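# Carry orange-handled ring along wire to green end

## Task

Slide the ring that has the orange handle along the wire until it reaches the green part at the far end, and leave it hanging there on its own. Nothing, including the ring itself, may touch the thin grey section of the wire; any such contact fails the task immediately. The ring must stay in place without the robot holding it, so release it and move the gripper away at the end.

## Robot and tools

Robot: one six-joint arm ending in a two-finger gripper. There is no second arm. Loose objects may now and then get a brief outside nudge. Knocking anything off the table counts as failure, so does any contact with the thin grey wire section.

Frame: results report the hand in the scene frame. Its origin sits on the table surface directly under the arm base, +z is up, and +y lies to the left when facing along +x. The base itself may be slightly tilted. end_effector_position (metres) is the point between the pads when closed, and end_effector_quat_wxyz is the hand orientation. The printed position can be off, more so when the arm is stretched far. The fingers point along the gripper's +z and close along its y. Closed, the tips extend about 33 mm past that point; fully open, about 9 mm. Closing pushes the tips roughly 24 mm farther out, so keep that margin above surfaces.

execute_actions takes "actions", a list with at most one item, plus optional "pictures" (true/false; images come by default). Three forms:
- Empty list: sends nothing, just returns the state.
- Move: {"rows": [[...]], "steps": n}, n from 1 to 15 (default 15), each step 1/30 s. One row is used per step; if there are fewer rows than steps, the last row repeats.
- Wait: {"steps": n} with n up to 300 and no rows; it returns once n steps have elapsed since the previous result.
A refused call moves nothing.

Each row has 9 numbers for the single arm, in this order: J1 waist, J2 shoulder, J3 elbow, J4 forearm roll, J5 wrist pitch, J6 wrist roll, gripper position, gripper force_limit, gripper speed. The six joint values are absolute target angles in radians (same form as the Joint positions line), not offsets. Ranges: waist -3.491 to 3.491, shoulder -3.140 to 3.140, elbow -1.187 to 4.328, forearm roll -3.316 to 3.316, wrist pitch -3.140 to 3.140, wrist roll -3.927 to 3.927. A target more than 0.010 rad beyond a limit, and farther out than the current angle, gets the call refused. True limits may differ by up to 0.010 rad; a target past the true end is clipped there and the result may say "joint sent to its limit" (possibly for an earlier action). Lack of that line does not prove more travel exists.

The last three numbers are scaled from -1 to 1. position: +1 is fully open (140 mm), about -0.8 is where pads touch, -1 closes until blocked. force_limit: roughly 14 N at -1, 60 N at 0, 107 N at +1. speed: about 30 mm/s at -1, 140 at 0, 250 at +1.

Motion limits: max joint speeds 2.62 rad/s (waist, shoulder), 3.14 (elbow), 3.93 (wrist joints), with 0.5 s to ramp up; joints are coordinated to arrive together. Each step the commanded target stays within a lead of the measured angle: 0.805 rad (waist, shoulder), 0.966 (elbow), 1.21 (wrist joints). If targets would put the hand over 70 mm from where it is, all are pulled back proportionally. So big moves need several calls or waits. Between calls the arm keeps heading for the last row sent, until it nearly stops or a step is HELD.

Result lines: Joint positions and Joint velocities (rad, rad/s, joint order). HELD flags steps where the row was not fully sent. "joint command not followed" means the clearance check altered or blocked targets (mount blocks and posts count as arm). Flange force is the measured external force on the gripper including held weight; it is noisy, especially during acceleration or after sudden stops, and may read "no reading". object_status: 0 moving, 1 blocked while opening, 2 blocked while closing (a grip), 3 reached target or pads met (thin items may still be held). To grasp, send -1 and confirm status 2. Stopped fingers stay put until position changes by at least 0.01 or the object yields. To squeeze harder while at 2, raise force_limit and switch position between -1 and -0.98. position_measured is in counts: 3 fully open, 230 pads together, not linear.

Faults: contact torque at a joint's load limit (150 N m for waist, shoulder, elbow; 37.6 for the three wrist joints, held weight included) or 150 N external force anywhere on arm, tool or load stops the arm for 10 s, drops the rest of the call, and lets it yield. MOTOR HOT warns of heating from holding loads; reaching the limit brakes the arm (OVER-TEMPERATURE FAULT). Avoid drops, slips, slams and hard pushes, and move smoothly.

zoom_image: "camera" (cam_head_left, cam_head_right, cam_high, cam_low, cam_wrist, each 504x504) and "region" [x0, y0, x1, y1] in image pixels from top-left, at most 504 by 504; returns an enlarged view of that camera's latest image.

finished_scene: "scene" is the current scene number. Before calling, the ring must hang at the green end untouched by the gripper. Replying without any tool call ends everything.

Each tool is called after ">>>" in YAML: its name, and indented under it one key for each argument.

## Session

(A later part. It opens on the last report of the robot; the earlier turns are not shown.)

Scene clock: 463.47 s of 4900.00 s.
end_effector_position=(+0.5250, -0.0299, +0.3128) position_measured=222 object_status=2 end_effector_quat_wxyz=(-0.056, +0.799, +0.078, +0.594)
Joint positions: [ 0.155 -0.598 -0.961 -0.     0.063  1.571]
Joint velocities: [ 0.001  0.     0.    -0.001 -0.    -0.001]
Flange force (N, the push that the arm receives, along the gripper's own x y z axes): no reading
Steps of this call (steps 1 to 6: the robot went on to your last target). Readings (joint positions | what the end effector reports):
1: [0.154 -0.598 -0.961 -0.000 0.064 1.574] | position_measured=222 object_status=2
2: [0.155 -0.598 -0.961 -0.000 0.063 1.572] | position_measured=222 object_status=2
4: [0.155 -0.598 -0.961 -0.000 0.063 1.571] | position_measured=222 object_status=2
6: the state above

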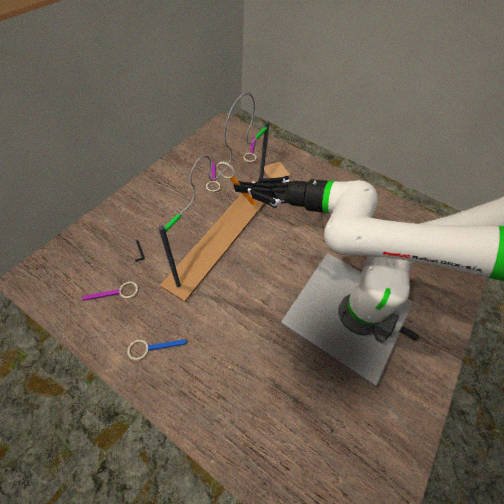

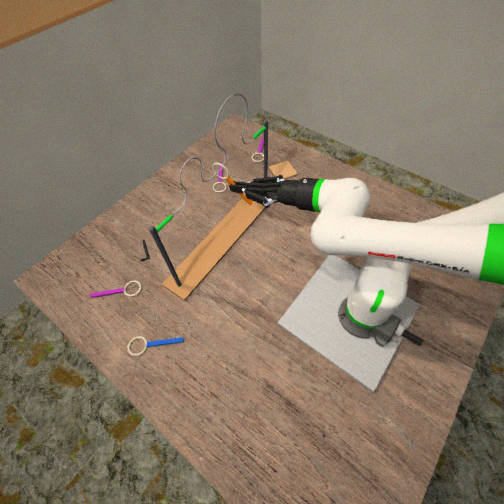

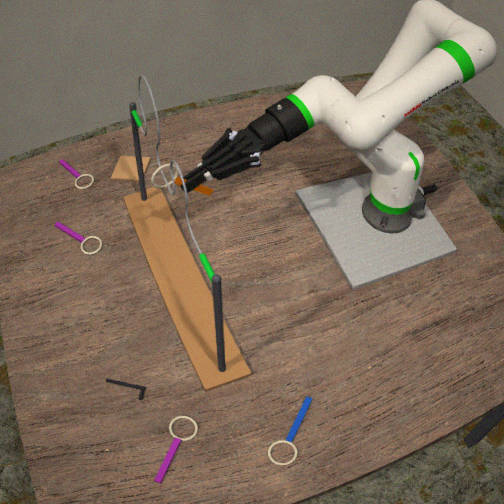

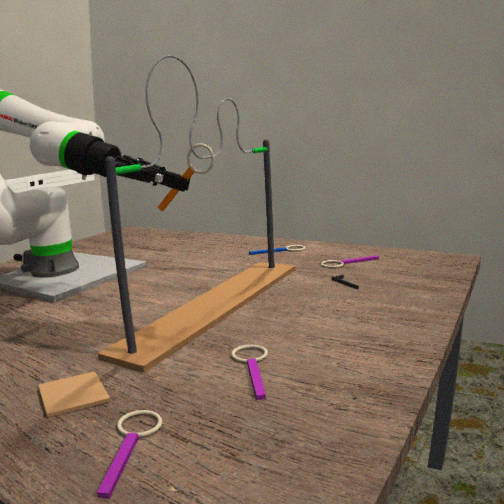

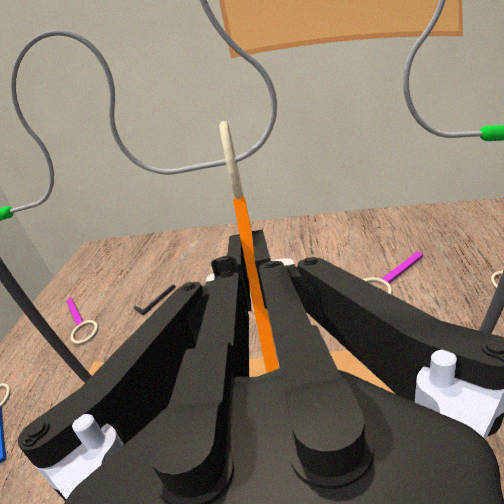

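>>> execute_actions:
  actions:
    - {"rows": [[0.2307,-0.6120,-0.9395,0.0,0.0,1.5708,-1.0,0.0,-1.0]], "steps": 9}
  pictures: false

>>> execute_actions:
  actions:
    - {"rows": [[0.3375,-0.6499,-0.9405,0.0,0.0,0.9076,-1.0,0.0,-1.0]], "steps": 15}
  pictures: false

>>> execute_actions:
  actions:
    - {"steps": 2}
  pictures: false

>>> execute_actions:
  actions:
    - {"rows": [[0.3992,-0.6851,-0.8988,0.0,0.0,0.2444,-1.0,0.0,-1.0]], "steps": 15}
  pictures: false

>>> execute_actions:
  actions:
    - {"steps": 6}

>>> zoom_image:
  camera: "cam_high"
  region: [130, 140, 230, 240]

>>> zoom_image:
  camera: "cam_wrist"
  region: [150, 80, 318, 248]

Scene clock: 521.70 s of 4900.00 s.
end_effector_position=(+0.5234, +0.0096, +0.3146) position_measured=222 object_status=2 end_effector_quat_wxyz=(-0.077, +0.803, +0.109, +0.580)
Joint positions: [ 0.231 -0.612 -0.94   0.     0.     1.571]
Joint velocities: [ 0.002 -0.001 -0.     0.002 -0.005 -0.   ]
Flange force (N, the push that the arm receives, along the gripper's own x y z axes): no reading
Steps of this call (steps 1 to 30: the robot went on to your last target; steps 31 to 90: nothing new was sent; then 54.93 s passed at rest; steps 91 to 99: all 9 steps of this action). Readings (joint positions | what the end effector reports):
91: [0.155 -0.599 -0.961 0.000 0.062 1.571] | position_measured=222 object_status=2
92: [0.160 -0.599 -0.960 -0.000 0.058 1.571] | position_measured=222 object_status=2
94: [0.186 -0.604 -0.952 0.000 0.036 1.571] | position_measured=222 object_status=2
98: [0.230 -0.612 -0.940 0.000 0.001 1.571] | position_measured=222 object_status=2
99: the state above

Scene clock: 522.20 s of 4900.00 s.
end_effector_position=(+0.5165, +0.0606, +0.3317) position_measured=222 object_status=2 end_effector_quat_wxyz=(-0.282, +0.795, -0.099, +0.528)
Joint positions: [ 0.33  -0.647 -0.94   0.     0.     0.953]
Joint velocities: [ 0.133 -0.046 -0.    -0.    -0.    -0.812]
Flange force (N, the push that the arm receives, along the gripper's own x y z axes): no reading
Steps of this call (steps 1 to 15: all 15 steps of this action). Readings (joint positions | what the end effector reports):
1: [0.231 -0.612 -0.940 0.000 0.000 1.570] | position_measured=222 object_status=2
2: [0.232 -0.612 -0.940 0.000 0.000 1.563] | position_measured=222 object_status=2
4: [0.238 -0.615 -0.940 0.000 0.000 1.523] | position_measured=222 object_status=2
8: [0.268 -0.625 -0.940 0.000 0.000 1.338] | position_measured=222 object_status=2
15: the state above

Scene clock: 522.27 s of 4900.00 s.
end_effector_position=(+0.5159, +0.0637, +0.3328) position_measured=222 object_status=2 end_effector_quat_wxyz=(-0.294, +0.792, -0.112, +0.523)
Joint positions: [ 0.336 -0.65  -0.94   0.     0.     0.915]
Joint velocities: [ 0.046 -0.018  0.001  0.001 -0.    -0.3  ]
Flange force (N, the push that the arm receives, along the gripper's own x y z axes): no reading
Steps of this call (steps 1 to 2: the robot went on to your last target). Readings (joint positions | what the end effector reports):
1: [0.334 -0.649 -0.940 0.000 0.000 0.929] | position_measured=222 object_status=2
2: the state above

Scene clock: 522.77 s of 4900.00 s.
end_effector_position=(+0.5141, +0.0961, +0.3803) position_measured=222 object_status=2 end_effector_quat_wxyz=(-0.477, +0.707, -0.323, +0.410)
Joint positions: [ 0.396 -0.683 -0.901  0.    -0.     0.279]
Joint velocities: [ 0.064 -0.037  0.037 -0.001  0.    -0.706]
Flange force (N, the push that the arm receives, along the gripper's own x y z axes): no reading
Steps of this call (steps 1 to 15: all 15 steps of this action). Readings (joint positions | what the end effector reports):
1: [0.338 -0.650 -0.940 0.000 -0.000 0.907] | position_measured=222 object_status=2
2: [0.339 -0.651 -0.939 0.000 -0.000 0.896] | position_measured=222 object_status=2
4: [0.344 -0.653 -0.935 0.000 -0.000 0.848] | position_measured=222 object_status=2
8: [0.363 -0.664 -0.921 0.000 -0.000 0.648] | position_measured=222 object_status=2
15: the state above

Scene clock: 522.97 s of 4900.00 s.
end_effector_position=(+0.5138, +0.0977, +0.3825) position_measured=222 object_status=2 end_effector_quat_wxyz=(-0.485, +0.701, -0.333, +0.402)
Joint positions: [ 0.399 -0.685 -0.899 -0.    -0.     0.245]
Joint velocities: [-0.002  0.     0.     0.001  0.    -0.002]
Flange force (N, the push that the arm receives, along the gripper's own x y z axes): no reading
Steps of this call (steps 1 to 6: the robot went on to your last target). Readings (joint positions | what the end effector reports):
1: [0.398 -0.684 -0.900 0.000 -0.000 0.259] | position_measured=222 object_status=2
2: [0.399 -0.685 -0.899 0.000 -0.000 0.248] | position_measured=222 object_status=2
4: [0.399 -0.685 -0.899 -0.000 -0.000 0.245] | position_measured=222 object_status=2
6: the state above

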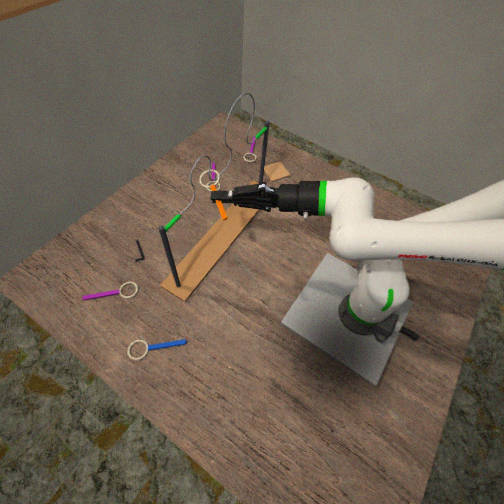

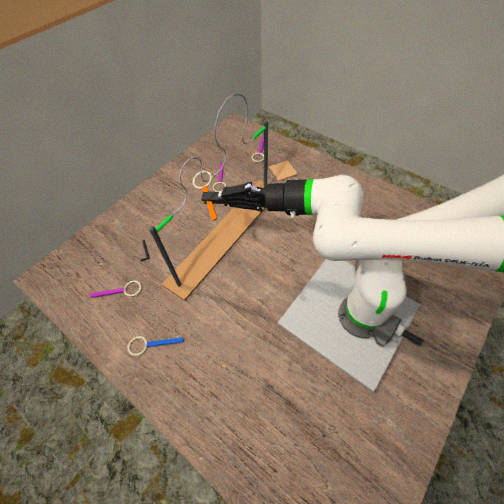

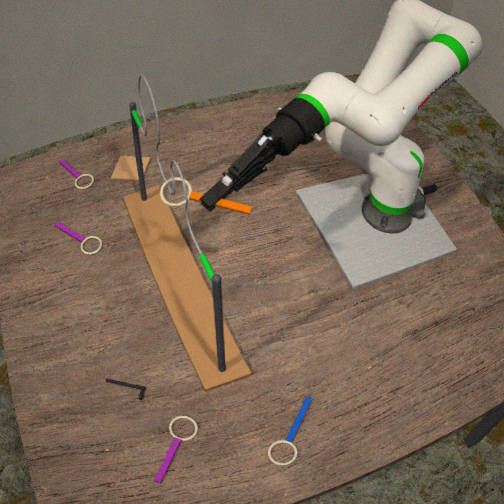

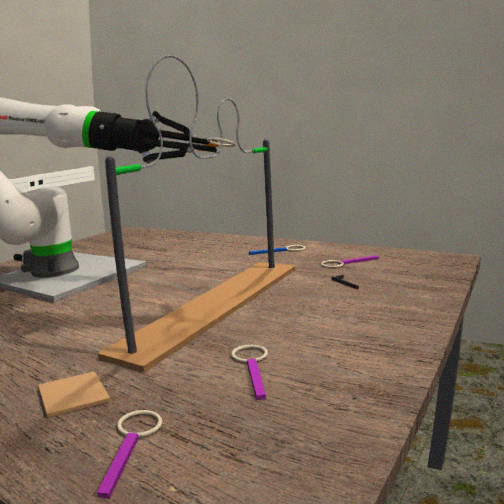

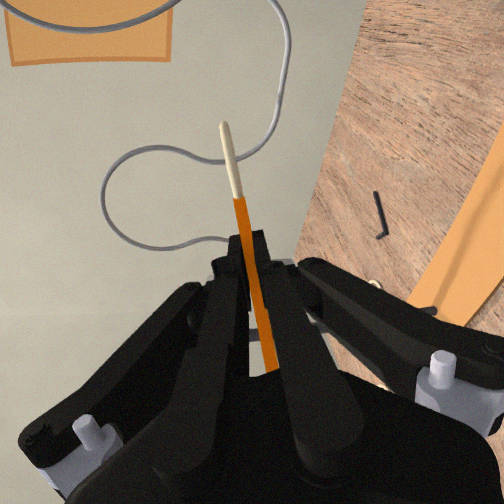

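Region (130, 140, 230, 240) of cam_high's 504x504 image, scaled by 5.040, with more detail than that image has.

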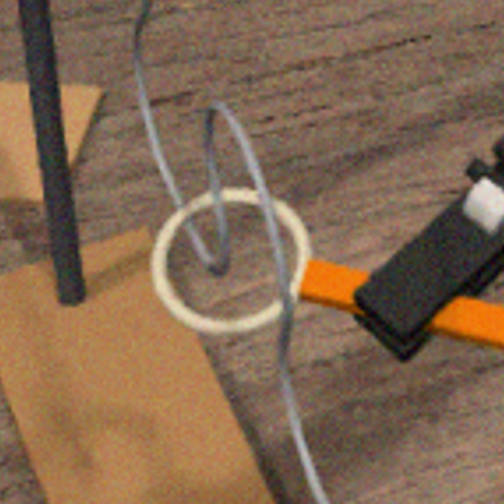

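Region (150, 80, 318, 248) of cam_wrist's 504x504 image, scaled by 3.000, with more detail than that image has.

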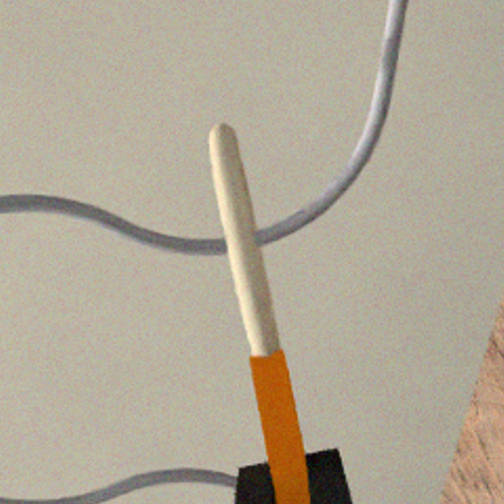

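>>> execute_actions:
  actions: []

Scene clock: 542.23 s of 4900.00 s.
end_effector_position=(+0.5138, +0.0977, +0.3825) position_measured=222 object_status=2 end_effector_quat_wxyz=(-0.485, +0.701, -0.333, +0.402)
Joint positions: [ 0.399 -0.685 -0.899 -0.     0.     0.244]
Joint velocities: [-0.    -0.    -0.001  0.001  0.    -0.   ]
Flange force (N, the push that the arm receives, along the gripper's own x y z axes): no reading
Steps of this call (steps 1 to 30: the robot went on to your last target; steps 31 to 90: nothing new was sent; then 16.27 s passed at rest). Readings (joint positions | what the end effector reports):
1: [0.399 -0.685 -0.899 -0.000 -0.000 0.244] | position_measured=222 object_status=2
2: [0.399 -0.685 -0.899 -0.000 -0.000 0.244] | position_measured=222 object_status=2
4: [0.399 -0.685 -0.899 -0.000 -0.000 0.244] | position_measured=222 object_status=2
8: [0.399 -0.685 -0.899 -0.000 -0.000 0.244] | position_measured=222 object_status=2
90: the state above
The arm was judged still, so your last target was given up. Only a new action makes it travel on or press farther. Fingers that are still opening or closing keep moving.

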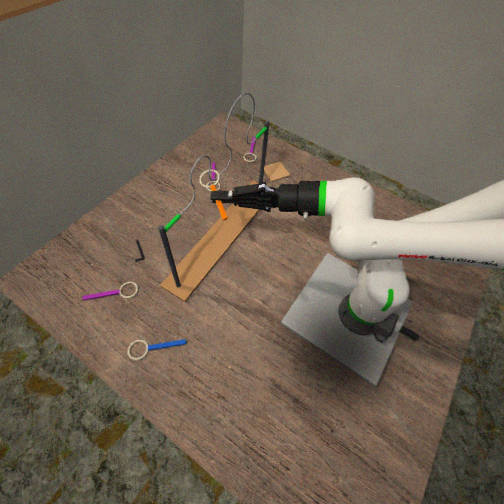

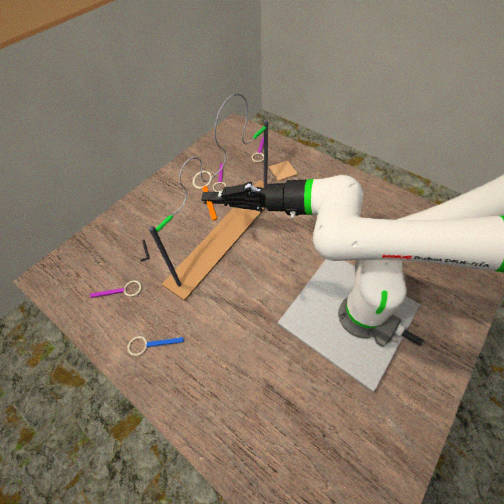

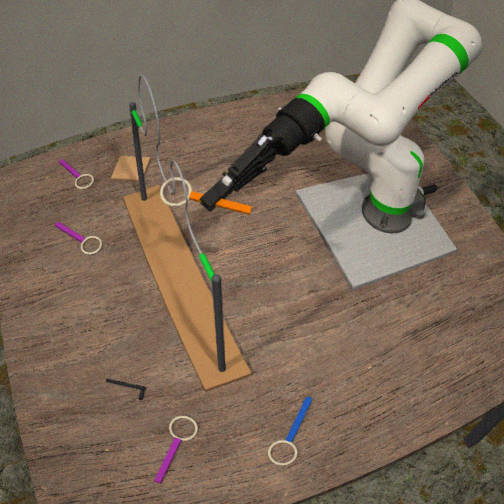

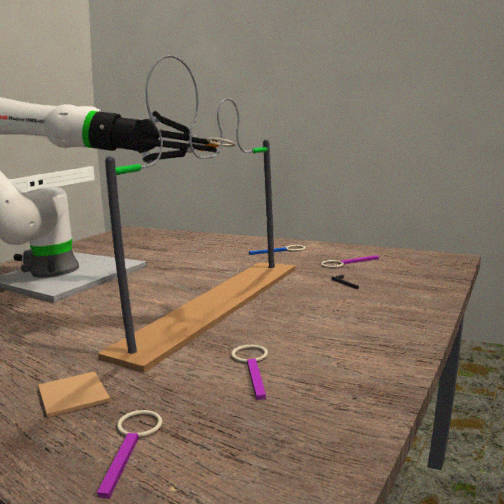

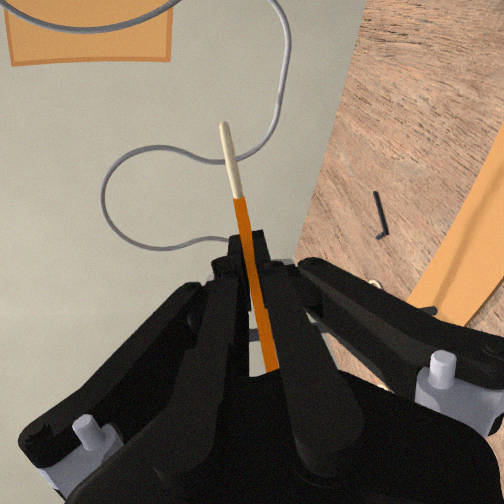

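>>> execute_actions:
  actions:
    - {"rows": [[0.3880,-0.7043,-0.8309,0,0,-0.3840,-1.0,0.0,-1.0]], "steps": 15}
  pictures: false

>>> execute_actions:
  actions:
    - {"steps": 8}

>>> zoom_image:
  camera: "cam_wrist"
  region: [150, 80, 318, 248]

>>> zoom_image:
  camera: "cam_high"
  region: [130, 130, 230, 230]

Scene clock: 559.37 s of 4900.00 s.
end_effector_position=(+0.5193, +0.0945, +0.4418) position_measured=222 object_status=2 end_effector_quat_wxyz=(+0.610, -0.550, +0.509, -0.257)
Joint positions: [ 0.389 -0.703 -0.834 -0.     0.    -0.351]
Joint velocities: [-0.012 -0.021  0.075  0.003  0.    -0.693]
Flange force (N, the push that the arm receives, along the gripper's own x y z axes): no reading
Steps of this call (steps 1 to 90: nothing new was sent; then 13.63 s passed at rest; steps 91 to 105: all 15 steps of this action). Readings (joint positions | what the end effector reports):
91: [0.399 -0.685 -0.899 -0.000 0.000 0.243] | position_measured=222 object_status=2
92: [0.399 -0.685 -0.898 -0.000 -0.000 0.236] | position_measured=222 object_status=2
94: [0.399 -0.687 -0.894 -0.000 -0.000 0.196] | position_measured=222 object_status=2
98: [0.395 -0.692 -0.874 -0.000 0.000 0.012] | position_measured=222 object_status=2
105: the state above

Scene clock: 559.63 s of 4900.00 s.
end_effector_position=(+0.5195, +0.0942, +0.4450) position_measured=222 object_status=2 end_effector_quat_wxyz=(+0.615, -0.541, +0.517, -0.248)
Joint positions: [ 0.388 -0.704 -0.831 -0.     0.    -0.384]
Joint velocities: [-0.001  0.001 -0.    -0.001 -0.    -0.001]
Flange force (N, the push that the arm receives, along the gripper's own x y z axes): no reading
Steps of this call (steps 1 to 8: the robot went on to your last target). Readings (joint positions | what the end effector reports):
1: [0.388 -0.704 -0.832 -0.000 0.000 -0.370] | position_measured=222 object_status=2
2: [0.388 -0.704 -0.831 -0.000 0.000 -0.380] | position_measured=222 object_status=2
4: [0.388 -0.704 -0.831 -0.000 0.000 -0.384] | position_measured=222 object_status=2
8: the state above

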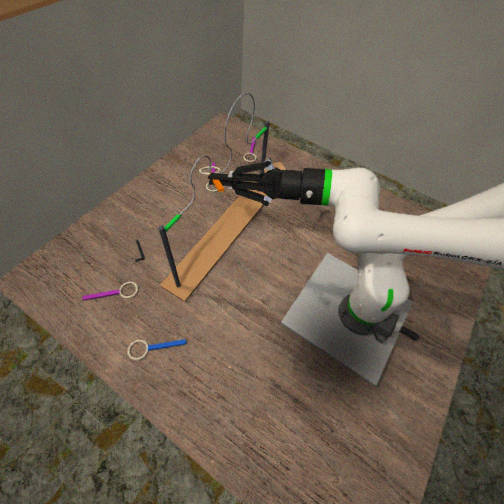

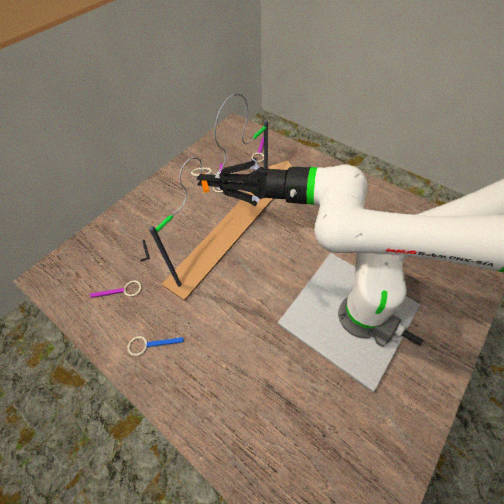

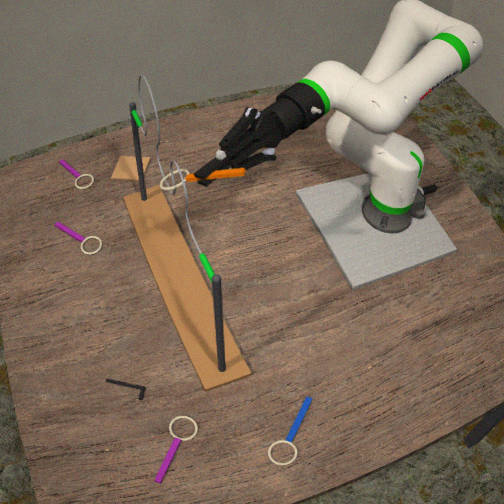

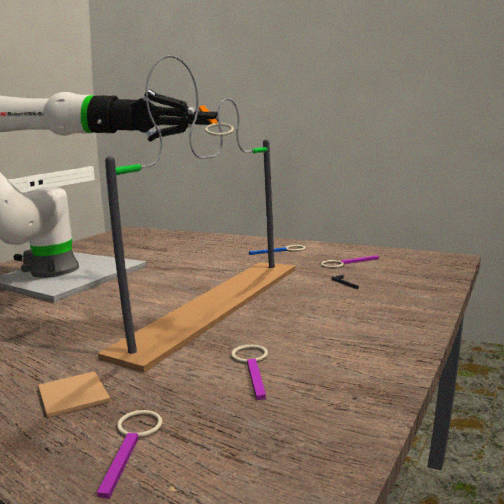

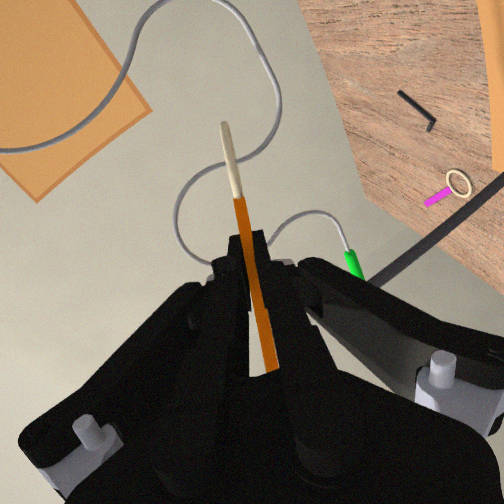

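Region (150, 80, 318, 248) of cam_wrist's 504x504 image, scaled by 3.000, with more detail than that image has.

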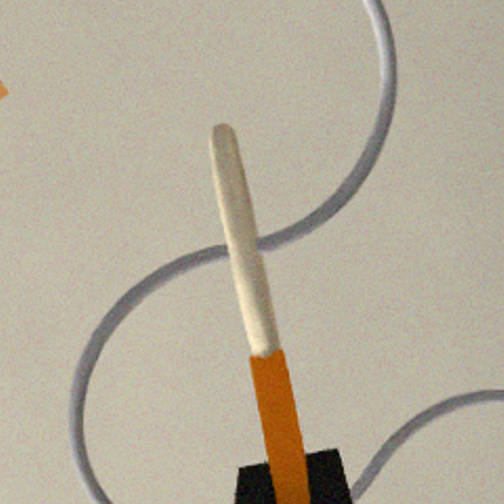

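Region (130, 130, 230, 230) of cam_high's 504x504 image, scaled by 5.040, with more detail than that image has.

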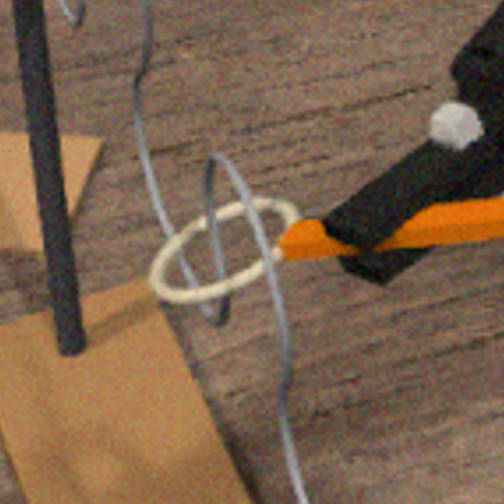

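>>> execute_actions:
  actions:
    - {"rows": [[0.3537,-0.7155,-0.9189,0.5236,0,-0.3840,-1.0,0.0,-1.0]], "steps": 15}
  pictures: false

>>> execute_actions:
  actions:
    - {"steps": 3}
  pictures: false

>>> execute_actions:
  actions:
    - {"rows": [[0.2645,-0.7045,-0.9745,1.0472,0,-0.3840,-1.0,0.0,-1.0]], "steps": 15}
  pictures: false

>>> execute_actions:
  actions:
    - {"steps": 8}

>>> zoom_image:
  camera: "cam_wrist"
  region: [150, 80, 318, 248]

>>> zoom_image:
  camera: "cam_high"
  region: [130, 120, 230, 220]

Scene clock: 565.87 s of 4900.00 s.
end_effector_position=(+0.5156, +0.0920, +0.4462) position_measured=222 object_status=2 end_effector_quat_wxyz=(-0.502, +0.670, -0.386, +0.388)
Joint positions: [ 0.354 -0.715 -0.918  0.516 -0.    -0.384]
Joint velocities: [-0.02  -0.007 -0.053  0.316  0.    -0.   ]
Flange force (N, the push that the arm receives, along the gripper's own x y z axes): no reading
Steps of this call (steps 1 to 30: the robot went on to your last target; steps 31 to 90: nothing new was sent; then 2.73 s passed at rest; steps 91 to 105: all 15 steps of this action). Readings (joint positions | what the end effector reports):
91: [0.388 -0.704 -0.831 0.001 -0.000 -0.384] | position_measured=222 object_status=2
92: [0.387 -0.704 -0.832 0.008 -0.000 -0.384] | position_measured=222 object_status=2
94: [0.385 -0.705 -0.839 0.048 -0.000 -0.384] | position_measured=222 object_status=2
98: [0.373 -0.709 -0.870 0.232 -0.000 -0.384] | position_measured=222 object_status=2
105: the state above

Scene clock: 565.97 s of 4900.00 s.
end_effector_position=(+0.5155, +0.0922, +0.4461) position_measured=222 object_status=2 end_effector_quat_wxyz=(-0.500, +0.671, -0.383, +0.390)
Joint positions: [ 0.354 -0.715 -0.919  0.523 -0.    -0.384]
Joint velocities: [-0.002  0.001 -0.     0.002 -0.    -0.   ]
Flange force (N, the push that the arm receives, along the gripper's own x y z axes): no reading
Steps of this call (steps 1 to 3: the robot went on to your last target). Readings (joint positions | what the end effector reports):
1: [0.354 -0.715 -0.919 0.522 -0.000 -0.384] | position_measured=222 object_status=2
2: [0.354 -0.715 -0.919 0.523 -0.000 -0.384] | position_measured=222 object_status=2
3: the state above

Scene clock: 566.47 s of 4900.00 s.
end_effector_position=(+0.5152, +0.0933, +0.4432) position_measured=222 object_status=2 end_effector_quat_wxyz=(-0.347, +0.757, -0.238, +0.500)
Joint positions: [ 0.266 -0.705 -0.974  1.039 -0.    -0.384]
Joint velocities: [-0.054  0.007 -0.034  0.315 -0.    -0.   ]
Flange force (N, the push that the arm receives, along the gripper's own x y z axes): no reading
Steps of this call (steps 1 to 15: all 15 steps of this action). Readings (joint positions | what the end effector reports):
1: [0.354 -0.715 -0.919 0.524 -0.000 -0.384] | position_measured=222 object_status=2
2: [0.352 -0.715 -0.920 0.532 -0.000 -0.384] | position_measured=222 object_status=2
4: [0.346 -0.715 -0.924 0.572 -0.000 -0.384] | position_measured=222 object_status=2
8: [0.314 -0.711 -0.944 0.756 -0.000 -0.384] | position_measured=222 object_status=2
15: the state above

Scene clock: 566.73 s of 4900.00 s.
end_effector_position=(+0.5152, +0.0935, +0.4430) position_measured=222 object_status=2 end_effector_quat_wxyz=(-0.345, +0.758, -0.236, +0.501)
Joint positions: [ 0.265 -0.705 -0.974  1.047 -0.    -0.384]
Joint velocities: [ 0.001 -0.002 -0.     0.002 -0.     0.   ]
Flange force (N, the push that the arm receives, along the gripper's own x y z axes): no reading
Steps of this call (steps 1 to 8: the robot went on to your last target). Readings (joint positions | what the end effector reports):
1: [0.265 -0.705 -0.974 1.046 -0.000 -0.384] | position_measured=222 object_status=2
2: [0.265 -0.705 -0.974 1.047 -0.000 -0.384] | position_measured=222 object_status=2
4: [0.265 -0.705 -0.974 1.047 -0.000 -0.384] | position_measured=222 object_status=2
8: the state above

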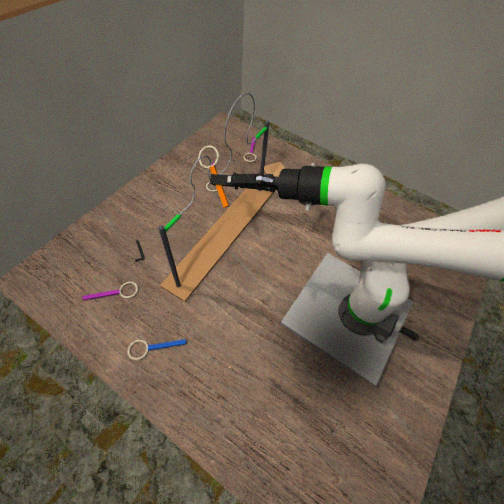

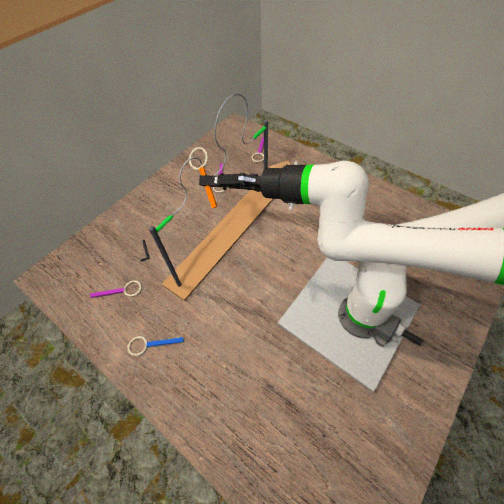

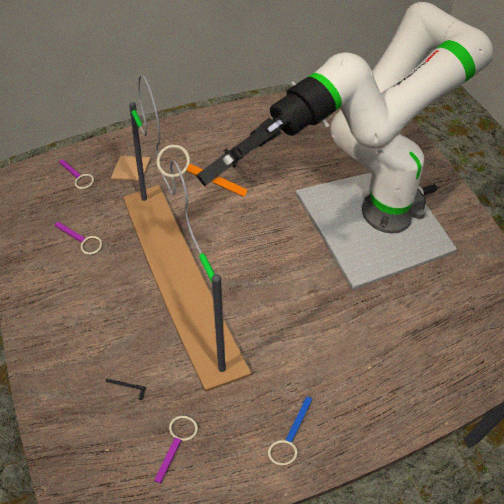

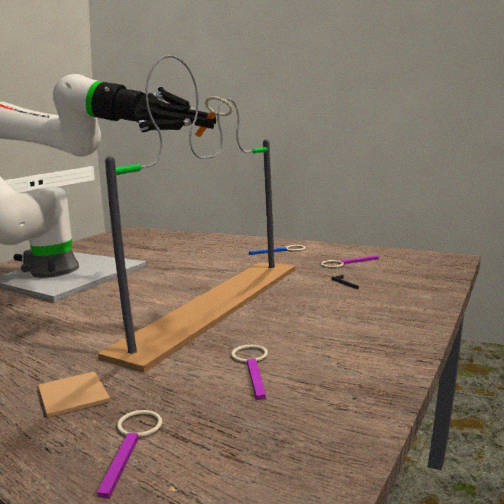

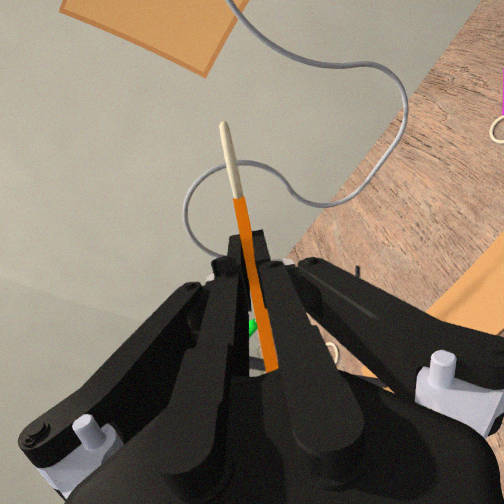

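Region (150, 80, 318, 248) of cam_wrist's 504x504 image, scaled by 3.000, with more detail than that image has.

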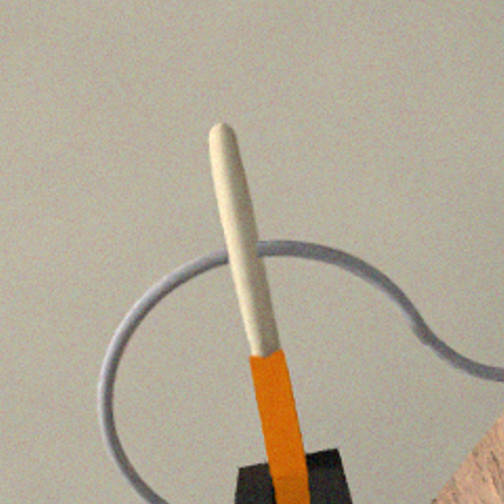

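Region (130, 120, 230, 220) of cam_high's 504x504 image, scaled by 5.040, with more detail than that image has.

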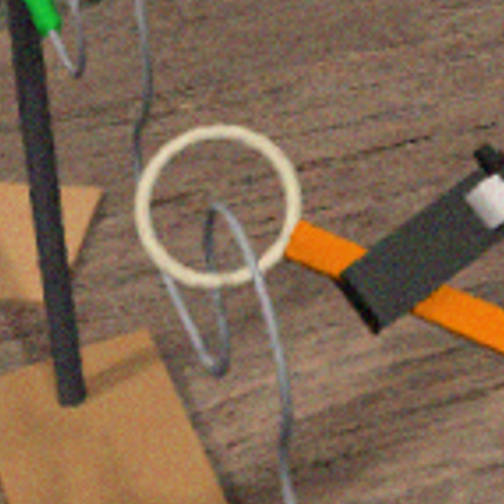

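>>> execute_actions:
  actions:
    - {"rows": [[0.1422,-0.6919,-0.9904,1.5708,0,-0.3840,-1.0,0.0,-1.0]], "steps": 15}
  pictures: false

>>> execute_actions:
  actions:
    - {"steps": 3}
  pictures: false

>>> execute_actions:
  actions:
    - {"rows": [[0.0190,-0.6873,-0.9686,2.0944,0,-0.3840,-1.0,0.0,-1.0]], "steps": 15}
  pictures: false

>>> execute_actions:
  actions:
    - {"steps": 8}

>>> zoom_image:
  camera: "cam_wrist"
  region: [150, 80, 318, 248]

>>> zoom_image:
  camera: "cam_high"
  region: [130, 130, 230, 230]

Scene clock: 571.63 s of 4900.00 s.
end_effector_position=(+0.5169, +0.0945, +0.4408) position_measured=222 object_status=2 end_effector_quat_wxyz=(-0.168, +0.798, -0.084, +0.573)
Joint positions: [ 0.144 -0.692 -0.99   1.563  0.    -0.384]
Joint velocities: [-0.073  0.008 -0.009  0.316  0.     0.   ]
Flange force (N, the push that the arm receives, along the gripper's own x y z axes): no reading
Steps of this call (steps 1 to 15: the robot went on to your last target; steps 16 to 90: nothing new was sent; then 1.40 s passed at rest; steps 91 to 105: all 15 steps of this action). Readings (joint positions | what the end effector reports):
91: [0.264 -0.704 -0.975 1.048 0.000 -0.384] | position_measured=222 object_status=2
92: [0.263 -0.704 -0.975 1.055 0.000 -0.384] | position_measured=222 object_status=2
94: [0.253 -0.703 -0.976 1.095 0.000 -0.384] | position_measured=222 object_status=2
98: [0.210 -0.699 -0.982 1.280 0.000 -0.384] | position_measured=222 object_status=2
105: the state above

Scene clock: 571.73 s of 4900.00 s.
end_effector_position=(+0.5169, +0.0946, +0.4405) position_measured=222 object_status=2 end_effector_quat_wxyz=(-0.165, +0.798, -0.081, +0.574)
Joint positions: [ 0.142 -0.692 -0.99   1.571  0.    -0.384]
Joint velocities: [0.    0.001 0.    0.005 0.    0.   ]
Flange force (N, the push that the arm receives, along the gripper's own x y z axes): no reading
Steps of this call (steps 1 to 3: the robot went on to your last target). Readings (joint positions | what the end effector reports):
1: [0.142 -0.692 -0.990 1.569 0.000 -0.384] | position_measured=222 object_status=2
2: [0.142 -0.692 -0.990 1.570 0.000 -0.384] | position_measured=222 object_status=2
3: the state above

Scene clock: 572.23 s of 4900.00 s.
end_effector_position=(+0.5192, +0.0948, +0.4389) position_measured=222 object_status=2 end_effector_quat_wxyz=(+0.023, +0.793, +0.076, +0.603)
Joint positions: [ 0.021 -0.687 -0.969  2.086  0.    -0.384]
Joint velocities: [-0.073  0.003  0.015  0.315 -0.     0.   ]
Flange force (N, the push that the arm receives, along the gripper's own x y z axes): no reading
Steps of this call (steps 1 to 15: all 15 steps of this action). Readings (joint positions | what the end effector reports):
1: [0.142 -0.692 -0.990 1.572 0.000 -0.384] | position_measured=222 object_status=2
2: [0.140 -0.692 -0.990 1.579 0.000 -0.384] | position_measured=222 object_status=2
4: [0.131 -0.691 -0.989 1.619 0.000 -0.384] | position_measured=222 object_status=2
8: [0.088 -0.690 -0.981 1.803 0.000 -0.384] | position_measured=222 object_status=2
15: the state above

Scene clock: 572.50 s of 4900.00 s.
end_effector_position=(+0.5192, +0.0948, +0.4386) position_measured=222 object_status=2 end_effector_quat_wxyz=(+0.026, +0.793, +0.078, +0.603)
Joint positions: [ 0.019 -0.687 -0.969  2.094  0.    -0.384]
Joint velocities: [ 0.003  0.    -0.    -0.001 -0.     0.   ]
Flange force (N, the push that the arm receives, along the gripper's own x y z axes): no reading
Steps of this call (steps 1 to 8: the robot went on to your last target). Readings (joint positions | what the end effector reports):
1: [0.019 -0.687 -0.969 2.093 0.000 -0.384] | position_measured=222 object_status=2
2: [0.019 -0.687 -0.969 2.094 0.000 -0.384] | position_measured=222 object_status=2
4: [0.019 -0.687 -0.969 2.094 0.000 -0.384] | position_measured=222 object_status=2
8: the state above

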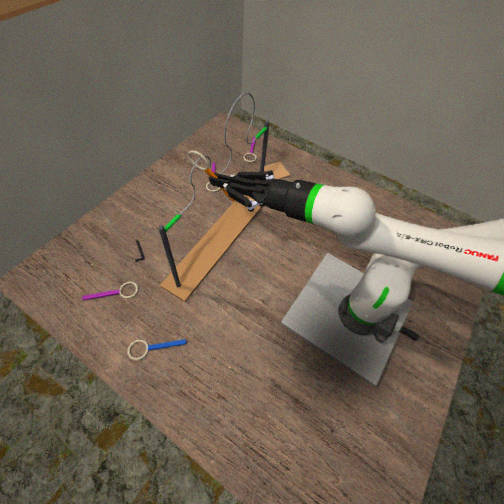

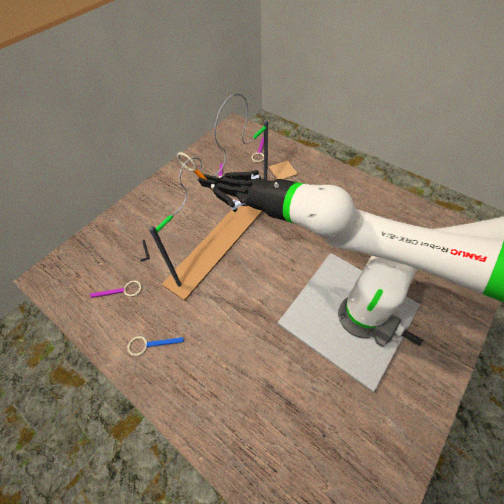

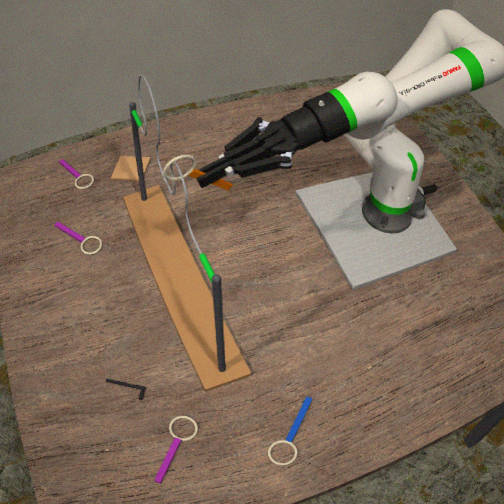

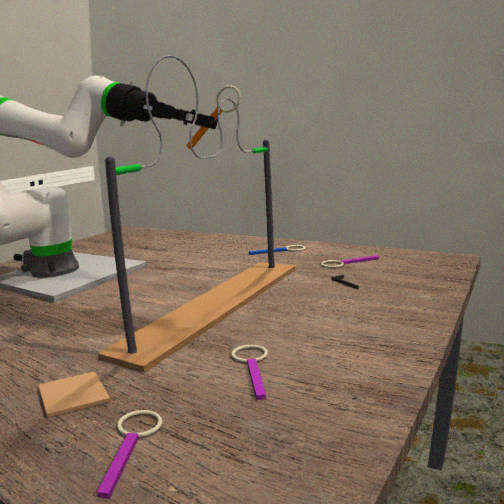

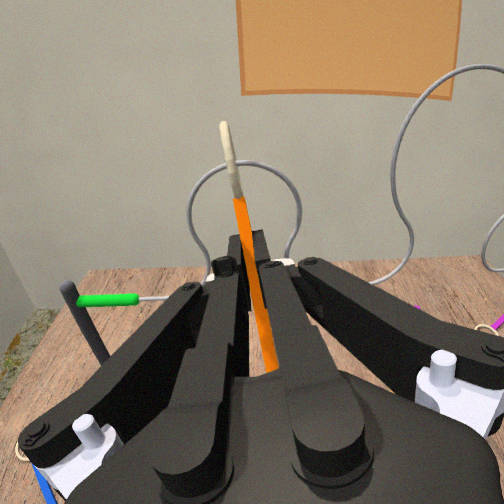

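Region (150, 80, 318, 248) of cam_wrist's 504x504 image, scaled by 3.000, with more detail than that image has.

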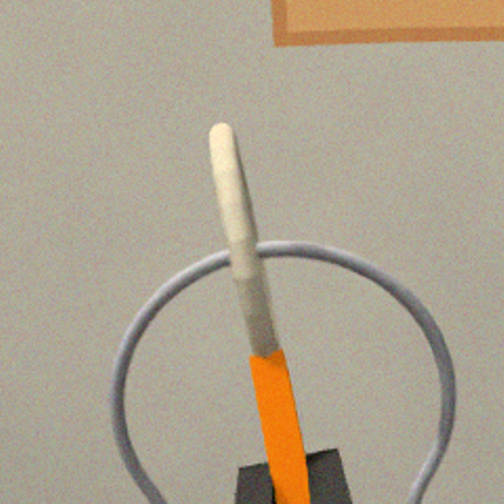

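Region (130, 130, 230, 230) of cam_high's 504x504 image, scaled by 5.040, with more detail than that image has.

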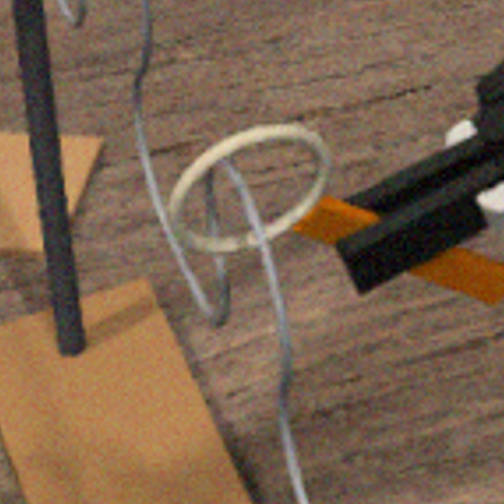

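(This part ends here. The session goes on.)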